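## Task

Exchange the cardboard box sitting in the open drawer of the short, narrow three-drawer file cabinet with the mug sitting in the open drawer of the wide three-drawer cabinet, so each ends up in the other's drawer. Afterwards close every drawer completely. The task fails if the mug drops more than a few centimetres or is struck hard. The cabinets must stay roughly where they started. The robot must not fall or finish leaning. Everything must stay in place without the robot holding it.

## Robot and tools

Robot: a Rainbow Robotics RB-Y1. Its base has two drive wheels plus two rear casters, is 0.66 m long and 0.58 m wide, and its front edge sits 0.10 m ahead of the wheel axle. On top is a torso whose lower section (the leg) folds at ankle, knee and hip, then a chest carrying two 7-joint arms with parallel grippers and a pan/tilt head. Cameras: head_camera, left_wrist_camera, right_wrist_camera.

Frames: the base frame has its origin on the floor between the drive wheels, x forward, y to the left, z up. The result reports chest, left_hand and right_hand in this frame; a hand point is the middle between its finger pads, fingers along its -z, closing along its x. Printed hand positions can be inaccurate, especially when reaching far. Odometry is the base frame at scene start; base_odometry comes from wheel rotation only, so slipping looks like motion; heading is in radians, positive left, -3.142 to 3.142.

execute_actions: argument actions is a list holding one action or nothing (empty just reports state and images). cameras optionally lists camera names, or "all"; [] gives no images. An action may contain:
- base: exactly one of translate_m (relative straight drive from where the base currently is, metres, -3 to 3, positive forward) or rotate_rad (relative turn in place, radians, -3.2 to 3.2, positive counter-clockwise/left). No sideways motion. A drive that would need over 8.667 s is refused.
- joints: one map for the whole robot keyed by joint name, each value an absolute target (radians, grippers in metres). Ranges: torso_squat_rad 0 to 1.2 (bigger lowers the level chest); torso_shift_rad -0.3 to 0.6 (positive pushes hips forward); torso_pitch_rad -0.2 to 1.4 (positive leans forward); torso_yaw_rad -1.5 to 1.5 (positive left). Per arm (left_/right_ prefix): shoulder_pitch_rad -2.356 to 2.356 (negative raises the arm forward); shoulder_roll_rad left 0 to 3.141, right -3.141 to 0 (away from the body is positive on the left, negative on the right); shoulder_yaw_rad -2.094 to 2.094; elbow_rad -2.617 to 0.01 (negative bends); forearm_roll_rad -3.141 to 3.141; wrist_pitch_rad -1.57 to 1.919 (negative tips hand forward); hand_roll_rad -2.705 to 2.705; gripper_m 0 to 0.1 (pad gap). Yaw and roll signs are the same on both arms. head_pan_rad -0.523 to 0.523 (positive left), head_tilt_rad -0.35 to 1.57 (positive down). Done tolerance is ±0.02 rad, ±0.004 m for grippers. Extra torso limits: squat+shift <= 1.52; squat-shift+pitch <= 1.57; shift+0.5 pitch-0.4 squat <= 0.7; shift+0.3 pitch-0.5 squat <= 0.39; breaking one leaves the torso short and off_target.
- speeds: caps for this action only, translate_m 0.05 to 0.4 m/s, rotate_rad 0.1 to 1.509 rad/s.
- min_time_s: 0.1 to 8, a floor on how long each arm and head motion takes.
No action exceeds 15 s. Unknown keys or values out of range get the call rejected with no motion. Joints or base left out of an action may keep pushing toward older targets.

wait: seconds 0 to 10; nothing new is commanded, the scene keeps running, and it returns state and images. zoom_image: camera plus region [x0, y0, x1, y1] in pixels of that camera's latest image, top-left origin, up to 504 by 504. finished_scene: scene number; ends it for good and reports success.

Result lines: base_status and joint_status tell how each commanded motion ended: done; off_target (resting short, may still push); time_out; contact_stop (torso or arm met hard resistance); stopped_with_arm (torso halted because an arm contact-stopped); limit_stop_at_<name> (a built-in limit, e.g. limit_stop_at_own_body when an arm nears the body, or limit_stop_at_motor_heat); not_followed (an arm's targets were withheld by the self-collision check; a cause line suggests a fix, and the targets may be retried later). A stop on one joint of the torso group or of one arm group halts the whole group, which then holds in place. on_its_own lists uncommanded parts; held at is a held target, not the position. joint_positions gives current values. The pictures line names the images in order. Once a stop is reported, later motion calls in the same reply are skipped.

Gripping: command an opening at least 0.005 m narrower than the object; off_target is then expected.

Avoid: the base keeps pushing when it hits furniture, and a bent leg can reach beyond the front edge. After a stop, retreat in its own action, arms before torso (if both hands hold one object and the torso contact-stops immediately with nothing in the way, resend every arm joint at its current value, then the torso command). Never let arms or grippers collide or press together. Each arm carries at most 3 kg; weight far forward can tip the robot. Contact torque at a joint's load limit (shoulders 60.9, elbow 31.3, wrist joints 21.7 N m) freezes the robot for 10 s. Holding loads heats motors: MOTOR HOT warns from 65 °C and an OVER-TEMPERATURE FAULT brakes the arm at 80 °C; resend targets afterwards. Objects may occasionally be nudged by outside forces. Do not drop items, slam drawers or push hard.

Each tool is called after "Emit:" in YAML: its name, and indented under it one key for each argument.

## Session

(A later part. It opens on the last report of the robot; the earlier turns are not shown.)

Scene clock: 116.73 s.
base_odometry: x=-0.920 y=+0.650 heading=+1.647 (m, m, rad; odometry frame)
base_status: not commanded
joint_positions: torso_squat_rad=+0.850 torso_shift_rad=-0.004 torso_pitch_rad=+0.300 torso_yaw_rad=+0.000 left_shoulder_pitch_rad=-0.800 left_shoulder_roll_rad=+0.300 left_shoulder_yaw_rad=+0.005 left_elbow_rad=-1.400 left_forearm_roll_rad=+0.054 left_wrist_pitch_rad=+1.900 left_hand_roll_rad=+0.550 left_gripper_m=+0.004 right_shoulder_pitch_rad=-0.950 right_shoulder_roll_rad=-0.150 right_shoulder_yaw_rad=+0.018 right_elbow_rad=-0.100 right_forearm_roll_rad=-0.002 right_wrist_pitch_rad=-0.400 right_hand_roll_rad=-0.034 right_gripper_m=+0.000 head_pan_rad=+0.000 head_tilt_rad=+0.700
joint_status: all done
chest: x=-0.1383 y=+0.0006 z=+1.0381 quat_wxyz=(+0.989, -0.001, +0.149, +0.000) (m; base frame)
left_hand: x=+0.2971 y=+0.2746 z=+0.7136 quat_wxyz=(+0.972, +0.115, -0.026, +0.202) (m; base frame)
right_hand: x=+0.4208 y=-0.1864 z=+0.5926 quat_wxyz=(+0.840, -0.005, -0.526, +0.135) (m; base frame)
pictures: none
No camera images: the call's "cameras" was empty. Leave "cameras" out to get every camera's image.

Emit:
execute_actions:
  actions:
    - {"base":{"translate_m":0.5},"speeds":{"translate_m":0.12},"joints":{"head_tilt_rad":0.4}}
  cameras: ["head_camera"]

Scene clock: 121.83 s.
base_odometry: x=-0.958 y=+1.148 heading=+1.647 (m, m, rad; odometry frame)
base_status: done
joint_positions: torso_squat_rad=+0.850 torso_shift_rad=-0.005 torso_pitch_rad=+0.299 torso_yaw_rad=-0.001 left_shoulder_pitch_rad=-0.800 left_shoulder_roll_rad=+0.300 left_shoulder_yaw_rad=+0.005 left_elbow_rad=-1.400 left_forearm_roll_rad=+0.054 left_wrist_pitch_rad=+1.900 left_hand_roll_rad=+0.550 left_gripper_m=+0.004 right_shoulder_pitch_rad=-0.940 right_shoulder_roll_rad=-0.146 right_shoulder_yaw_rad=+0.019 right_elbow_rad=-0.093 right_forearm_roll_rad=-0.001 right_wrist_pitch_rad=-0.399 right_hand_roll_rad=-0.034 right_gripper_m=+0.000 head_pan_rad=+0.000 head_tilt_rad=+0.400
joint_status: all done
chest: x=-0.1393 y=+0.0007 z=+1.0381 quat_wxyz=(+0.989, -0.001, +0.149, +0.000) (m; base frame)
left_hand: x=+0.2968 y=+0.2743 z=+0.7142 quat_wxyz=(+0.972, +0.114, -0.027, +0.202) (m; base frame)
right_hand: x=+0.4123 y=-0.1871 z=+0.5851 quat_wxyz=(+0.845, -0.005, -0.518, +0.134) (m; base frame)
pictures: head_camera
Images, in order (width x height): head_camera 896x504.

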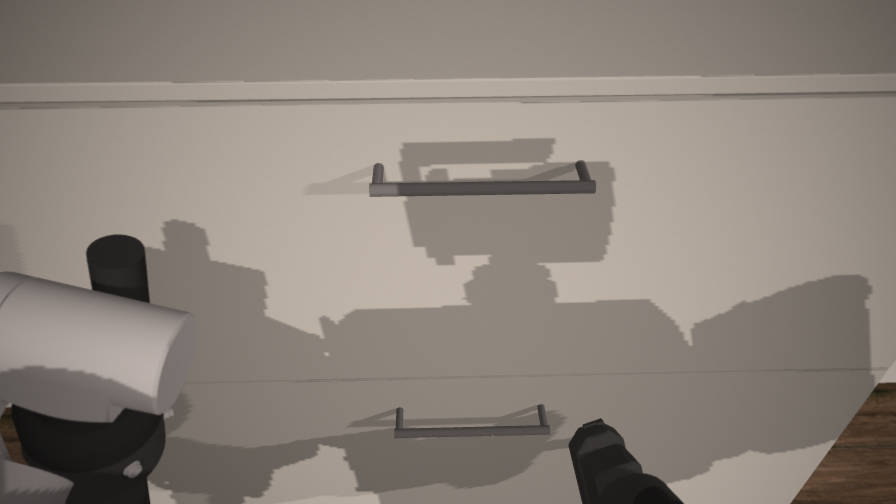

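Emit:
execute_actions:
  actions:
    - {"base":{"translate_m":-0.4},"joints":{"torso_squat_rad":0.3}}
  cameras: []

Emit:
execute_actions:
  actions:
    - {"base":{"rotate_rad":-2.64},"speeds":{"rotate_rad":0.8}}
  cameras: []

Emit:
execute_actions:
  actions:
    - {"base":{"translate_m":1.9}}
  cameras: []

Emit:
execute_actions:
  actions:
    - {"base":{"rotate_rad":-0.54},"joints":{"head_tilt_rad":0.6}}
  cameras: ["head_camera"]

Scene clock: 125.03 s.
base_odometry: x=-0.927 y=+0.749 heading=+1.645 (m, m, rad; odometry frame)
base_status: done
joint_positions: torso_squat_rad=+0.300 torso_shift_rad=-0.004 torso_pitch_rad=+0.300 torso_yaw_rad=+0.000 left_shoulder_pitch_rad=-0.800 left_shoulder_roll_rad=+0.300 left_shoulder_yaw_rad=+0.005 left_elbow_rad=-1.400 left_forearm_roll_rad=+0.054 left_wrist_pitch_rad=+1.900 left_hand_roll_rad=+0.550 left_gripper_m=+0.004 right_shoulder_pitch_rad=-0.950 right_shoulder_roll_rad=-0.150 right_shoulder_yaw_rad=+0.019 right_elbow_rad=-0.100 right_forearm_roll_rad=-0.002 right_wrist_pitch_rad=-0.400 right_hand_roll_rad=-0.034 right_gripper_m=+0.000 head_pan_rad=+0.000 head_tilt_rad=+0.400
joint_status: all done
chest: x=-0.1391 y=+0.0008 z=+1.2448 quat_wxyz=(+0.989, -0.001, +0.149, +0.000) (m; base frame)
left_hand: x=+0.2962 y=+0.2748 z=+0.9203 quat_wxyz=(+0.972, +0.115, -0.026, +0.202) (m; base frame)
right_hand: x=+0.4201 y=-0.1862 z=+0.7994 quat_wxyz=(+0.840, -0.005, -0.526, +0.135) (m; base frame)
pictures: none
No camera images: the call's "cameras" was empty. Leave "cameras" out to get every camera's image.

Scene clock: 130.27 s.
base_odometry: x=-0.928 y=+0.749 heading=-0.994 (m, m, rad; odometry frame)
base_status: done
joint_positions: torso_squat_rad=+0.300 torso_shift_rad=-0.004 torso_pitch_rad=+0.300 torso_yaw_rad=+0.000 left_shoulder_pitch_rad=-0.800 left_shoulder_roll_rad=+0.300 left_shoulder_yaw_rad=+0.005 left_elbow_rad=-1.400 left_forearm_roll_rad=+0.054 left_wrist_pitch_rad=+1.900 left_hand_roll_rad=+0.550 left_gripper_m=+0.004 right_shoulder_pitch_rad=-0.950 right_shoulder_roll_rad=-0.150 right_shoulder_yaw_rad=+0.019 right_elbow_rad=-0.100 right_forearm_roll_rad=-0.002 right_wrist_pitch_rad=-0.400 right_hand_roll_rad=-0.034 right_gripper_m=+0.000 head_pan_rad=+0.000 head_tilt_rad=+0.400
joint_status: not commanded
chest: x=-0.1392 y=+0.0007 z=+1.2448 quat_wxyz=(+0.989, -0.001, +0.149, +0.000) (m; base frame)
left_hand: x=+0.2962 y=+0.2748 z=+0.9203 quat_wxyz=(+0.972, +0.115, -0.026, +0.202) (m; base frame)
right_hand: x=+0.4201 y=-0.1863 z=+0.7994 quat_wxyz=(+0.840, -0.005, -0.526, +0.135) (m; base frame)
pictures: none
No camera images: the call's "cameras" was empty. Leave "cameras" out to get every camera's image.

Scene clock: 136.57 s.
base_odometry: x=+0.108 y=-0.845 heading=-0.995 (m, m, rad; odometry frame)
base_status: done
joint_positions: torso_squat_rad=+0.300 torso_shift_rad=-0.004 torso_pitch_rad=+0.300 torso_yaw_rad=+0.000 left_shoulder_pitch_rad=-0.800 left_shoulder_roll_rad=+0.300 left_shoulder_yaw_rad=+0.005 left_elbow_rad=-1.400 left_forearm_roll_rad=+0.054 left_wrist_pitch_rad=+1.900 left_hand_roll_rad=+0.550 left_gripper_m=+0.004 right_shoulder_pitch_rad=-0.950 right_shoulder_roll_rad=-0.150 right_shoulder_yaw_rad=+0.019 right_elbow_rad=-0.100 right_forearm_roll_rad=-0.002 right_wrist_pitch_rad=-0.400 right_hand_roll_rad=-0.034 right_gripper_m=+0.000 head_pan_rad=+0.000 head_tilt_rad=+0.400
joint_status: not commanded
chest: x=-0.1391 y=+0.0007 z=+1.2448 quat_wxyz=(+0.989, -0.001, +0.150, +0.000) (m; base frame)
left_hand: x=+0.2963 y=+0.2748 z=+0.9203 quat_wxyz=(+0.972, +0.115, -0.026, +0.202) (m; base frame)
right_hand: x=+0.4201 y=-0.1863 z=+0.7995 quat_wxyz=(+0.840, -0.005, -0.526, +0.135) (m; base frame)
pictures: none
No camera images: the call's "cameras" was empty. Leave "cameras" out to get every camera's image.

Scene clock: 138.97 s.
base_odometry: x=+0.108 y=-0.844 heading=-1.534 (m, m, rad; odometry frame)
base_status: done
joint_positions: torso_squat_rad=+0.300 torso_shift_rad=-0.004 torso_pitch_rad=+0.300 torso_yaw_rad=+0.000 left_shoulder_pitch_rad=-0.800 left_shoulder_roll_rad=+0.300 left_shoulder_yaw_rad=+0.005 left_elbow_rad=-1.400 left_forearm_roll_rad=+0.054 left_wrist_pitch_rad=+1.900 left_hand_roll_rad=+0.550 left_gripper_m=+0.004 right_shoulder_pitch_rad=-0.950 right_shoulder_roll_rad=-0.150 right_shoulder_yaw_rad=+0.019 right_elbow_rad=-0.100 right_forearm_roll_rad=-0.002 right_wrist_pitch_rad=-0.400 right_hand_roll_rad=-0.034 right_gripper_m=+0.000 head_pan_rad=+0.000 head_tilt_rad=+0.600
joint_status: all done
chest: x=-0.1391 y=+0.0007 z=+1.2448 quat_wxyz=(+0.989, -0.001, +0.150, +0.000) (m; base frame)
left_hand: x=+0.2963 y=+0.2748 z=+0.9203 quat_wxyz=(+0.972, +0.115, -0.026, +0.202) (m; base frame)
right_hand: x=+0.4201 y=-0.1863 z=+0.7995 quat_wxyz=(+0.840, -0.005, -0.526, +0.135) (m; base frame)
pictures: head_camera
Images, in order (width x height): head_camera 896x504.

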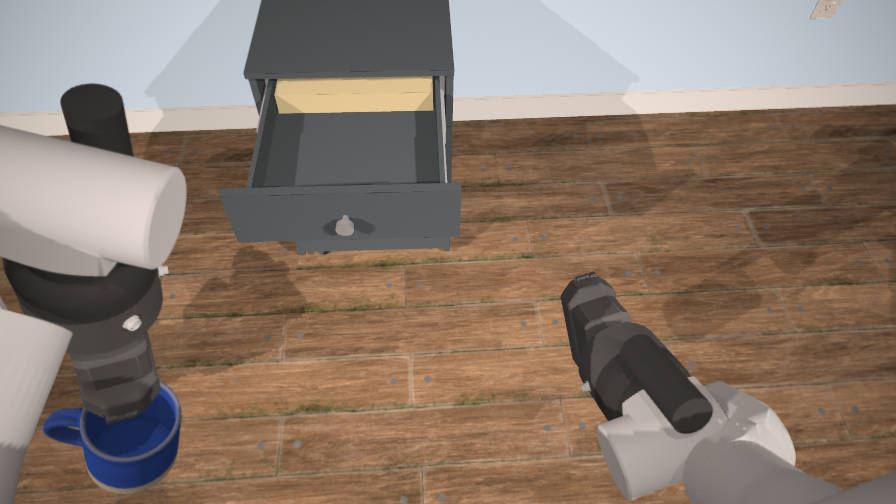

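Emit:
execute_actions:
  actions:
    - {"joints":{"torso_squat_rad":0.15,"torso_pitch_rad":0.7,"left_shoulder_pitch_rad":-1.4,"left_elbow_rad":-0.6,"left_wrist_pitch_rad":1.3,"left_shoulder_roll_rad":0.25,"right_shoulder_pitch_rad":-0.3,"right_wrist_pitch_rad":0,"head_tilt_rad":0.5},"min_time_s":2.5}
  cameras: []

Emit:
execute_actions:
  actions:
    - {"base":{"translate_m":0.48},"speeds":{"translate_m":0.25}}
  cameras: ["head_camera"]

Scene clock: 142.73 s.
base_odometry: x=+0.108 y=-0.844 heading=-1.534 (m, m, rad; odometry frame)
base_status: not commanded
joint_positions: torso_squat_rad=+0.150 torso_shift_rad=-0.004 torso_pitch_rad=+0.700 torso_yaw_rad=+0.000 left_shoulder_pitch_rad=-1.399 left_shoulder_roll_rad=+0.250 left_shoulder_yaw_rad=+0.005 left_elbow_rad=-0.600 left_forearm_roll_rad=+0.054 left_wrist_pitch_rad=+1.300 left_hand_roll_rad=+0.550 left_gripper_m=+0.004 right_shoulder_pitch_rad=-0.300 right_shoulder_roll_rad=-0.150 right_shoulder_yaw_rad=+0.019 right_elbow_rad=-0.100 right_forearm_roll_rad=-0.002 right_wrist_pitch_rad=+0.000 right_hand_roll_rad=-0.034 right_gripper_m=+0.000 head_pan_rad=+0.000 head_tilt_rad=+0.500
joint_status: all done
chest: x=-0.0312 y=+0.0007 z=+1.2092 quat_wxyz=(+0.939, -0.001, +0.343, +0.000) (m; base frame)
left_hand: x=+0.4438 y=+0.1849 z=+0.7381 quat_wxyz=(+0.988, +0.068, -0.007, +0.140) (m; base frame)
right_hand: x=-0.2323 y=-0.3170 z=+0.5556 quat_wxyz=(+0.985, -0.054, +0.154, +0.058) (m; base frame)
pictures: none
No camera images: the call's "cameras" was empty. Leave "cameras" out to get every camera's image.

Scene clock: 145.60 s.
base_odometry: x=+0.125 y=-1.324 heading=-1.535 (m, m, rad; odometry frame)
base_status: done
joint_positions: torso_squat_rad=+0.150 torso_shift_rad=-0.004 torso_pitch_rad=+0.700 torso_yaw_rad=+0.000 left_shoulder_pitch_rad=-1.400 left_shoulder_roll_rad=+0.250 left_shoulder_yaw_rad=+0.005 left_elbow_rad=-0.600 left_forearm_roll_rad=+0.054 left_wrist_pitch_rad=+1.300 left_hand_roll_rad=+0.550 left_gripper_m=+0.005 right_shoulder_pitch_rad=-0.300 right_shoulder_roll_rad=-0.150 right_shoulder_yaw_rad=+0.019 right_elbow_rad=-0.100 right_forearm_roll_rad=-0.002 right_wrist_pitch_rad=+0.000 right_hand_roll_rad=-0.034 right_gripper_m=+0.000 head_pan_rad=+0.000 head_tilt_rad=+0.500
joint_status: not commanded
chest: x=-0.0313 y=+0.0007 z=+1.2093 quat_wxyz=(+0.939, -0.001, +0.343, +0.000) (m; base frame)
left_hand: x=+0.4442 y=+0.1846 z=+0.7385 quat_wxyz=(+0.988, +0.068, -0.007, +0.140) (m; base frame)
right_hand: x=-0.2323 y=-0.3170 z=+0.5556 quat_wxyz=(+0.985, -0.054, +0.154, +0.058) (m; base frame)
pictures: head_camera
Images, in order (width x height): head_camera 896x504.

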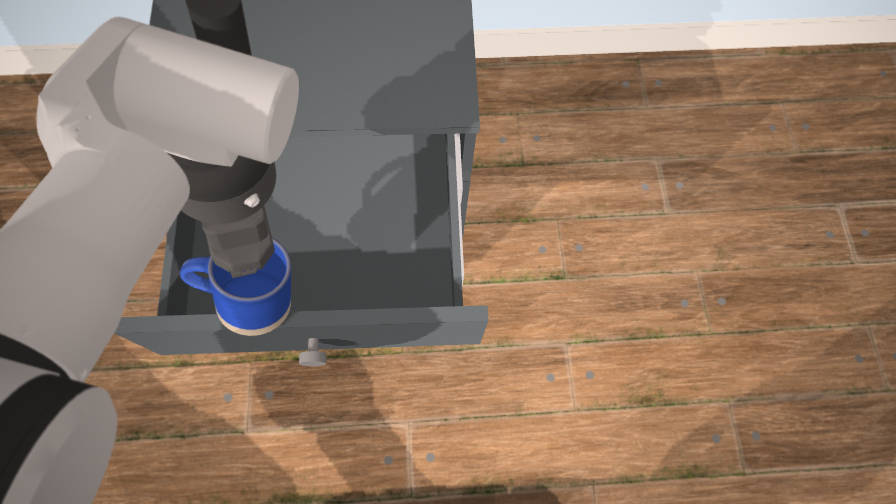

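Emit:
execute_actions:
  actions:
    - {"joints":{"torso_pitch_rad":0.55,"left_wrist_pitch_rad":1.45,"left_shoulder_roll_rad":0.15},"min_time_s":1.5}
  cameras: []

Emit:
execute_actions:
  actions:
    - {"base":{"translate_m":0.1},"speeds":{"translate_m":0.15}}
  cameras: ["head_camera","left_wrist_camera"]

Scene clock: 147.87 s.
base_odometry: x=+0.125 y=-1.324 heading=-1.535 (m, m, rad; odometry frame)
base_status: not commanded
joint_positions: torso_squat_rad=+0.150 torso_shift_rad=-0.004 torso_pitch_rad=+0.550 torso_yaw_rad=+0.000 left_shoulder_pitch_rad=-1.400 left_shoulder_roll_rad=+0.150 left_shoulder_yaw_rad=+0.005 left_elbow_rad=-0.600 left_forearm_roll_rad=+0.054 left_wrist_pitch_rad=+1.450 left_hand_roll_rad=+0.550 left_gripper_m=+0.004 right_shoulder_pitch_rad=-0.300 right_shoulder_roll_rad=-0.150 right_shoulder_yaw_rad=+0.019 right_elbow_rad=-0.100 right_forearm_roll_rad=-0.002 right_wrist_pitch_rad=+0.000 right_hand_roll_rad=-0.034 right_gripper_m=+0.000 head_pan_rad=+0.000 head_tilt_rad=+0.500
joint_status: all done
chest: x=-0.0689 y=+0.0007 z=+1.2364 quat_wxyz=(+0.962, -0.001, +0.272, +0.000) (m; base frame)
left_hand: x=+0.4181 y=+0.1321 z=+0.8291 quat_wxyz=(+0.992, +0.058, +0.006, +0.115) (m; base frame)
right_hand: x=-0.1700 y=-0.3170 z=+0.5600 quat_wxyz=(+0.994, -0.058, +0.079, +0.054) (m; base frame)
pictures: none
No camera images: the call's "cameras" was empty. Leave "cameras" out to get every camera's image.

Scene clock: 149.27 s.
base_odometry: x=+0.129 y=-1.424 heading=-1.536 (m, m, rad; odometry frame)
base_status: done
joint_positions: torso_squat_rad=+0.150 torso_shift_rad=-0.004 torso_pitch_rad=+0.550 torso_yaw_rad=+0.000 left_shoulder_pitch_rad=-1.400 left_shoulder_roll_rad=+0.150 left_shoulder_yaw_rad=+0.005 left_elbow_rad=-0.600 left_forearm_roll_rad=+0.054 left_wrist_pitch_rad=+1.450 left_hand_roll_rad=+0.550 left_gripper_m=+0.004 right_shoulder_pitch_rad=-0.300 right_shoulder_roll_rad=-0.150 right_shoulder_yaw_rad=+0.019 right_elbow_rad=-0.100 right_forearm_roll_rad=-0.002 right_wrist_pitch_rad=+0.000 right_hand_roll_rad=-0.034 right_gripper_m=+0.000 head_pan_rad=+0.000 head_tilt_rad=+0.500
joint_status: not commanded
chest: x=-0.0689 y=+0.0007 z=+1.2364 quat_wxyz=(+0.962, -0.001, +0.272, +0.000) (m; base frame)
left_hand: x=+0.4181 y=+0.1321 z=+0.8290 quat_wxyz=(+0.992, +0.058, +0.006, +0.115) (m; base frame)
right_hand: x=-0.1700 y=-0.3170 z=+0.5600 quat_wxyz=(+0.994, -0.058, +0.079, +0.054) (m; base frame)
pictures: head_camera, left_wrist_camera
Images, in order (width x height): head_camera 896x504, left_wrist_camera 644x364.

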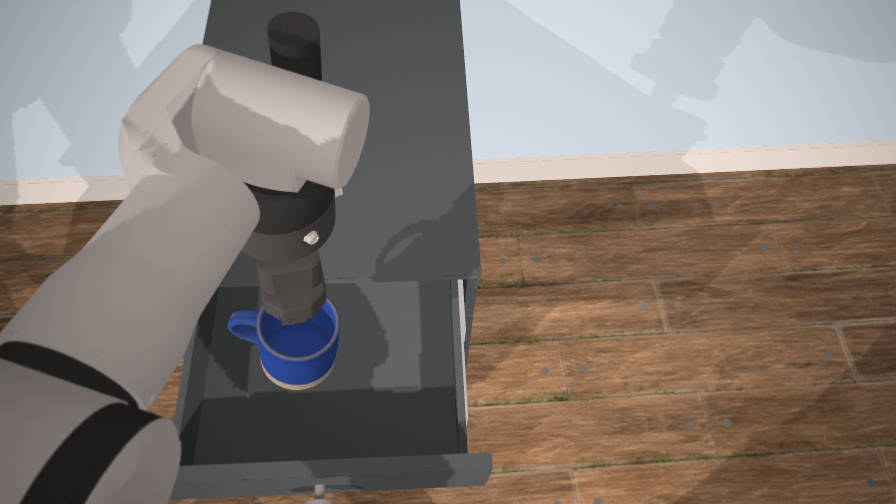

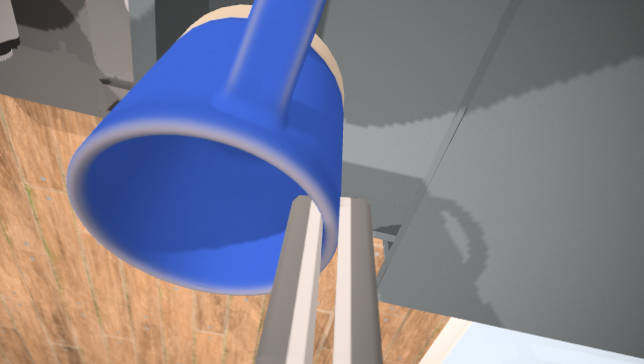

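Emit:
execute_actions:
  actions:
    - {"joints":{"torso_squat_rad":0.6}}
  cameras: ["head_camera"]

Scene clock: 151.90 s.
base_odometry: x=+0.129 y=-1.424 heading=-1.536 (m, m, rad; odometry frame)
base_status: not commanded
joint_positions: torso_squat_rad=+0.600 torso_shift_rad=-0.004 torso_pitch_rad=+0.550 torso_yaw_rad=+0.000 left_shoulder_pitch_rad=-1.400 left_shoulder_roll_rad=+0.150 left_shoulder_yaw_rad=+0.005 left_elbow_rad=-0.600 left_forearm_roll_rad=+0.054 left_wrist_pitch_rad=+1.450 left_hand_roll_rad=+0.550 left_gripper_m=+0.004 right_shoulder_pitch_rad=-0.300 right_shoulder_roll_rad=-0.150 right_shoulder_yaw_rad=+0.019 right_elbow_rad=-0.100 right_forearm_roll_rad=-0.002 right_wrist_pitch_rad=+0.000 right_hand_roll_rad=-0.034 right_gripper_m=+0.000 head_pan_rad=+0.000 head_tilt_rad=+0.500
joint_status: all done
chest: x=-0.0685 y=+0.0007 z=+1.1220 quat_wxyz=(+0.962, -0.001, +0.272, +0.000) (m; base frame)
left_hand: x=+0.4185 y=+0.1320 z=+0.7146 quat_wxyz=(+0.992, +0.058, +0.006, +0.115) (m; base frame)
right_hand: x=-0.1695 y=-0.3171 z=+0.4456 quat_wxyz=(+0.994, -0.058, +0.079, +0.054) (m; base frame)
pictures: head_camera
Images, in order (width x height): head_camera 896x504.

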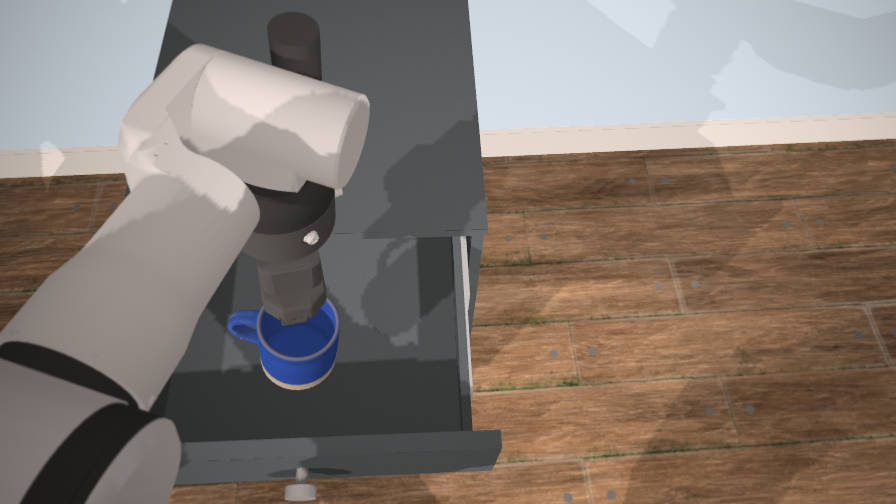

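Emit:
execute_actions:
  actions:
    - {"joints":{"torso_squat_rad":0.72}}
  cameras: ["left_wrist_camera"]

Emit:
execute_actions:
  actions:
    - {"joints":{"torso_squat_rad":0.77}}
  cameras: ["left_wrist_camera"]

Scene clock: 153.47 s.
base_odometry: x=+0.129 y=-1.424 heading=-1.536 (m, m, rad; odometry frame)
base_status: not commanded
joint_positions: torso_squat_rad=+0.720 torso_shift_rad=-0.004 torso_pitch_rad=+0.550 torso_yaw_rad=+0.000 left_shoulder_pitch_rad=-1.400 left_shoulder_roll_rad=+0.150 left_shoulder_yaw_rad=+0.005 left_elbow_rad=-0.600 left_forearm_roll_rad=+0.054 left_wrist_pitch_rad=+1.450 left_hand_roll_rad=+0.550 left_gripper_m=+0.004 right_shoulder_pitch_rad=-0.300 right_shoulder_roll_rad=-0.150 right_shoulder_yaw_rad=+0.019 right_elbow_rad=-0.100 right_forearm_roll_rad=-0.002 right_wrist_pitch_rad=+0.000 right_hand_roll_rad=-0.034 right_gripper_m=+0.000 head_pan_rad=+0.000 head_tilt_rad=+0.500
joint_status: all done
chest: x=-0.0683 y=+0.0007 z=+1.0705 quat_wxyz=(+0.962, -0.001, +0.272, +0.000) (m; base frame)
left_hand: x=+0.4187 y=+0.1320 z=+0.6631 quat_wxyz=(+0.992, +0.058, +0.006, +0.115) (m; base frame)
right_hand: x=-0.1693 y=-0.3171 z=+0.3941 quat_wxyz=(+0.994, -0.058, +0.079, +0.054) (m; base frame)
pictures: left_wrist_camera
Images, in order (width x height): left_wrist_camera 644x364.

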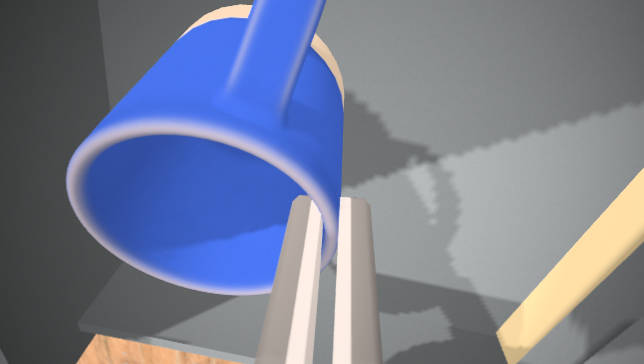

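Scene clock: 154.33 s.
base_odometry: x=+0.129 y=-1.424 heading=-1.536 (m, m, rad; odometry frame)
base_status: not commanded
joint_positions: torso_squat_rad=+0.770 torso_shift_rad=-0.004 torso_pitch_rad=+0.550 torso_yaw_rad=+0.000 left_shoulder_pitch_rad=-1.400 left_shoulder_roll_rad=+0.150 left_shoulder_yaw_rad=+0.005 left_elbow_rad=-0.600 left_forearm_roll_rad=+0.054 left_wrist_pitch_rad=+1.450 left_hand_roll_rad=+0.550 left_gripper_m=+0.004 right_shoulder_pitch_rad=-0.300 right_shoulder_roll_rad=-0.150 right_shoulder_yaw_rad=+0.019 right_elbow_rad=-0.100 right_forearm_roll_rad=-0.002 right_wrist_pitch_rad=+0.000 right_hand_roll_rad=-0.034 right_gripper_m=+0.000 head_pan_rad=+0.000 head_tilt_rad=+0.500
joint_status: all done
chest: x=-0.0683 y=+0.0006 z=+1.0468 quat_wxyz=(+0.962, -0.001, +0.271, +0.000) (m; base frame)
left_hand: x=+0.4192 y=+0.1319 z=+0.6399 quat_wxyz=(+0.992, +0.058, +0.005, +0.115) (m; base frame)
right_hand: x=-0.1691 y=-0.3171 z=+0.3704 quat_wxyz=(+0.994, -0.058, +0.079, +0.054) (m; base frame)
pictures: left_wrist_camera
Images, in order (width x height): left_wrist_camera 644x364.

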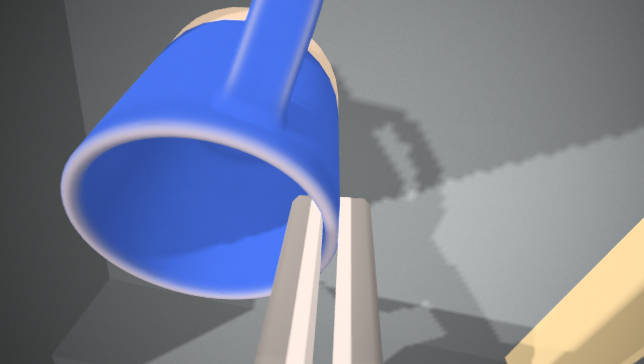

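Emit:
execute_actions:
  actions:
    - {"joints":{"left_gripper_m":0.03}}
  cameras: []

Emit:
execute_actions:
  actions:
    - {"joints":{"torso_squat_rad":0.5}}
  cameras: []

Emit:
execute_actions:
  actions:
    - {"base":{"translate_m":-0.25},"joints":{"left_gripper_m":0.0}}
  cameras: []

Emit:
execute_actions:
  actions:
    - {"joints":{"torso_squat_rad":0.85,"left_shoulder_pitch_rad":-1.3,"left_wrist_pitch_rad":1.35,"left_shoulder_roll_rad":0.05}}
  cameras: []

Emit:
execute_actions:
  actions:
    - {"base":{"translate_m":0.4},"speeds":{"translate_m":0.1}}
  cameras: ["head_camera"]

Scene clock: 155.60 s.
base_odometry: x=+0.129 y=-1.424 heading=-1.536 (m, m, rad; odometry frame)
base_status: not commanded
joint_positions: torso_squat_rad=+0.770 torso_shift_rad=-0.004 torso_pitch_rad=+0.550 torso_yaw_rad=+0.000 left_shoulder_pitch_rad=-1.400 left_shoulder_roll_rad=+0.150 left_shoulder_yaw_rad=+0.005 left_elbow_rad=-0.600 left_forearm_roll_rad=+0.054 left_wrist_pitch_rad=+1.450 left_hand_roll_rad=+0.550 left_gripper_m=+0.030 right_shoulder_pitch_rad=-0.300 right_shoulder_roll_rad=-0.150 right_shoulder_yaw_rad=+0.019 right_elbow_rad=-0.100 right_forearm_roll_rad=-0.002 right_wrist_pitch_rad=+0.000 right_hand_roll_rad=-0.034 right_gripper_m=+0.000 head_pan_rad=+0.000 head_tilt_rad=+0.500
joint_status: all done
chest: x=-0.0683 y=+0.0006 z=+1.0468 quat_wxyz=(+0.962, -0.001, +0.271, +0.000) (m; base frame)
left_hand: x=+0.4191 y=+0.1319 z=+0.6399 quat_wxyz=(+0.992, +0.058, +0.006, +0.115) (m; base frame)
right_hand: x=-0.1691 y=-0.3171 z=+0.3704 quat_wxyz=(+0.994, -0.058, +0.079, +0.054) (m; base frame)
pictures: none
No camera images: the call's "cameras" was empty. Leave "cameras" out to get every camera's image.

Scene clock: 157.30 s.
base_odometry: x=+0.129 y=-1.424 heading=-1.536 (m, m, rad; odometry frame)
base_status: not commanded
joint_positions: torso_squat_rad=+0.500 torso_shift_rad=-0.004 torso_pitch_rad=+0.550 torso_yaw_rad=+0.000 left_shoulder_pitch_rad=-1.400 left_shoulder_roll_rad=+0.150 left_shoulder_yaw_rad=+0.005 left_elbow_rad=-0.600 left_forearm_roll_rad=+0.054 left_wrist_pitch_rad=+1.450 left_hand_roll_rad=+0.550 left_gripper_m=+0.030 right_shoulder_pitch_rad=-0.300 right_shoulder_roll_rad=-0.150 right_shoulder_yaw_rad=+0.019 right_elbow_rad=-0.100 right_forearm_roll_rad=-0.002 right_wrist_pitch_rad=+0.000 right_hand_roll_rad=-0.034 right_gripper_m=+0.000 head_pan_rad=+0.000 head_tilt_rad=+0.500
joint_status: all done
chest: x=-0.0686 y=+0.0007 z=+1.1586 quat_wxyz=(+0.962, -0.001, +0.272, +0.000) (m; base frame)
left_hand: x=+0.4185 y=+0.1320 z=+0.7514 quat_wxyz=(+0.992, +0.058, +0.006, +0.115) (m; base frame)
right_hand: x=-0.1697 y=-0.3170 z=+0.4822 quat_wxyz=(+0.994, -0.058, +0.079, +0.054) (m; base frame)
pictures: none
No camera images: the call's "cameras" was empty. Leave "cameras" out to get every camera's image.

Scene clock: 159.40 s.
base_odometry: x=+0.120 y=-1.174 heading=-1.537 (m, m, rad; odometry frame)
base_status: done
joint_positions: torso_squat_rad=+0.500 torso_shift_rad=-0.004 torso_pitch_rad=+0.550 torso_yaw_rad=+0.000 left_shoulder_pitch_rad=-1.400 left_shoulder_roll_rad=+0.150 left_shoulder_yaw_rad=+0.005 left_elbow_rad=-0.600 left_forearm_roll_rad=+0.054 left_wrist_pitch_rad=+1.450 left_hand_roll_rad=+0.550 left_gripper_m=+0.000 right_shoulder_pitch_rad=-0.300 right_shoulder_roll_rad=-0.150 right_shoulder_yaw_rad=+0.019 right_elbow_rad=-0.100 right_forearm_roll_rad=-0.002 right_wrist_pitch_rad=+0.000 right_hand_roll_rad=-0.034 right_gripper_m=+0.000 head_pan_rad=+0.000 head_tilt_rad=+0.500
joint_status: all done
chest: x=-0.0687 y=+0.0007 z=+1.1586 quat_wxyz=(+0.962, -0.001, +0.272, +0.000) (m; base frame)
left_hand: x=+0.4184 y=+0.1320 z=+0.7514 quat_wxyz=(+0.992, +0.058, +0.006, +0.115) (m; base frame)
right_hand: x=-0.1697 y=-0.3171 z=+0.4822 quat_wxyz=(+0.994, -0.058, +0.079, +0.054) (m; base frame)
pictures: none
No camera images: the call's "cameras" was empty. Leave "cameras" out to get every camera's image.

Scene clock: 161.40 s.
base_odometry: x=+0.120 y=-1.174 heading=-1.537 (m, m, rad; odometry frame)
base_status: not commanded
joint_positions: torso_squat_rad=+0.850 torso_shift_rad=-0.004 torso_pitch_rad=+0.550 torso_yaw_rad=+0.000 left_shoulder_pitch_rad=-1.300 left_shoulder_roll_rad=+0.050 left_shoulder_yaw_rad=+0.005 left_elbow_rad=-0.600 left_forearm_roll_rad=+0.054 left_wrist_pitch_rad=+1.350 left_hand_roll_rad=+0.550 left_gripper_m=+0.000 right_shoulder_pitch_rad=-0.300 right_shoulder_roll_rad=-0.150 right_shoulder_yaw_rad=+0.019 right_elbow_rad=-0.100 right_forearm_roll_rad=-0.002 right_wrist_pitch_rad=+0.000 right_hand_roll_rad=-0.034 right_gripper_m=+0.000 head_pan_rad=+0.000 head_tilt_rad=+0.500
joint_status: all done
chest: x=-0.0680 y=+0.0006 z=+1.0063 quat_wxyz=(+0.962, -0.001, +0.272, +0.000) (m; base frame)
left_hand: x=+0.3727 y=+0.0837 z=+0.5493 quat_wxyz=(+0.995, +0.019, +0.026, +0.092) (m; base frame)
right_hand: x=-0.1691 y=-0.3171 z=+0.3299 quat_wxyz=(+0.994, -0.058, +0.079, +0.054) (m; base frame)
pictures: none
No camera images: the call's "cameras" was empty. Leave "cameras" out to get every camera's image.

Scene clock: 175.07 s.
TORQUE FAULT: left_wrist_pitch_rad reached its load limit. The robot stopped for 10 seconds, dropped its targets and accepts commands again. The stop added 9.1 s to the call and to motion_time.
base_odometry: x=+0.132 y=-1.532 heading=-1.537 (m, m, rad; odometry frame)
base_status: translate_m torque_fault (by the wheels' count: +0.357 of +0.400)
joint_positions: torso_squat_rad=+0.850 torso_shift_rad=-0.004 torso_pitch_rad=+0.550 torso_yaw_rad=+0.000 left_shoulder_pitch_rad=-1.287 left_shoulder_roll_rad=+0.038 left_shoulder_yaw_rad=+0.004 left_elbow_rad=-0.591 left_forearm_roll_rad=+0.057 left_wrist_pitch_rad=+1.359 left_hand_roll_rad=+0.550 left_gripper_m=+0.000 right_shoulder_pitch_rad=-0.300 right_shoulder_roll_rad=-0.150 right_shoulder_yaw_rad=+0.019 right_elbow_rad=-0.100 right_forearm_roll_rad=-0.002 right_wrist_pitch_rad=+0.000 right_hand_roll_rad=-0.034 right_gripper_m=+0.000 head_pan_rad=+0.000 head_tilt_rad=+0.500
joint_status: not commanded
chest: x=-0.0684 y=+0.0006 z=+1.0063 quat_wxyz=(+0.962, -0.001, +0.271, +0.000) (m; base frame)
left_hand: x=+0.3586 y=+0.0801 z=+0.5423 quat_wxyz=(+0.995, +0.019, +0.043, +0.090) (m; base frame)
right_hand: x=-0.1691 y=-0.3171 z=+0.3298 quat_wxyz=(+0.994, -0.058, +0.079, +0.054) (m; base frame)
pictures: head_camera
Images, in order (width x height): head_camera 896x504.

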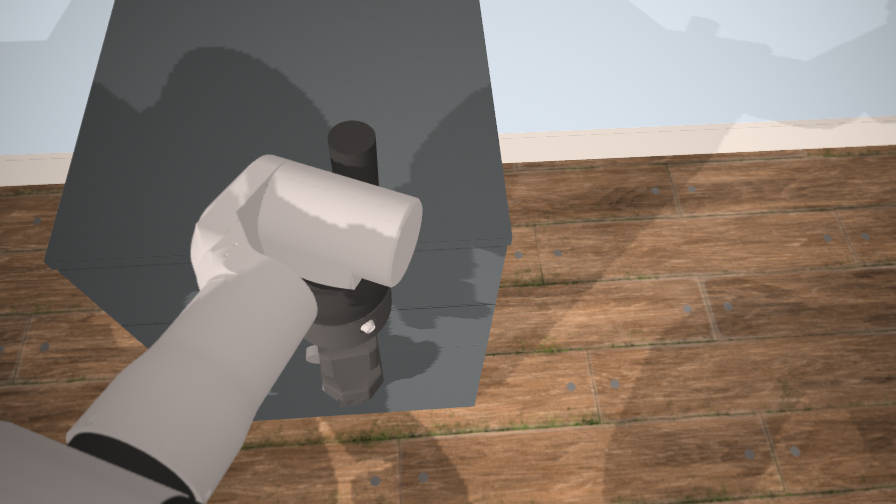

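Emit:
execute_actions:
  actions:
    - {"base":{"translate_m":-0.5},"joints":{"head_tilt_rad":0.0}}
  cameras: ["head_camera"]

Scene clock: 178.20 s.
base_odometry: x=+0.115 y=-1.032 heading=-1.539 (m, m, rad; odometry frame)
base_status: done
joint_positions: torso_squat_rad=+0.850 torso_shift_rad=-0.004 torso_pitch_rad=+0.550 torso_yaw_rad=+0.000 left_shoulder_pitch_rad=-1.295 left_shoulder_roll_rad=+0.044 left_shoulder_yaw_rad=+0.004 left_elbow_rad=-0.596 left_forearm_roll_rad=+0.056 left_wrist_pitch_rad=+1.355 left_hand_roll_rad=+0.550 left_gripper_m=+0.000 right_shoulder_pitch_rad=-0.300 right_shoulder_roll_rad=-0.150 right_shoulder_yaw_rad=+0.019 right_elbow_rad=-0.100 right_forearm_roll_rad=-0.002 right_wrist_pitch_rad=+0.000 right_hand_roll_rad=-0.034 right_gripper_m=+0.000 head_pan_rad=+0.000 head_tilt_rad=+0.000
joint_status: all done
chest: x=-0.0681 y=+0.0006 z=+1.0063 quat_wxyz=(+0.962, -0.001, +0.272, +0.000) (m; base frame)
left_hand: x=+0.3665 y=+0.0814 z=+0.5464 quat_wxyz=(+0.995, +0.019, +0.033, +0.091) (m; base frame)
right_hand: x=-0.1691 y=-0.3171 z=+0.3299 quat_wxyz=(+0.994, -0.058, +0.079, +0.054) (m; base frame)
pictures: head_camera
Images, in order (width x height): head_camera 896x504.

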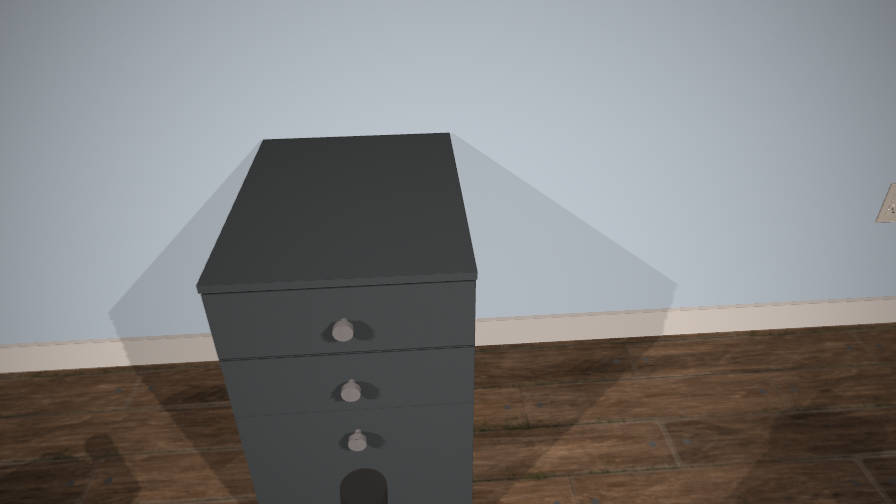

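Emit:
finished_scene:
  scene: 1

The scene is finished: the task was done.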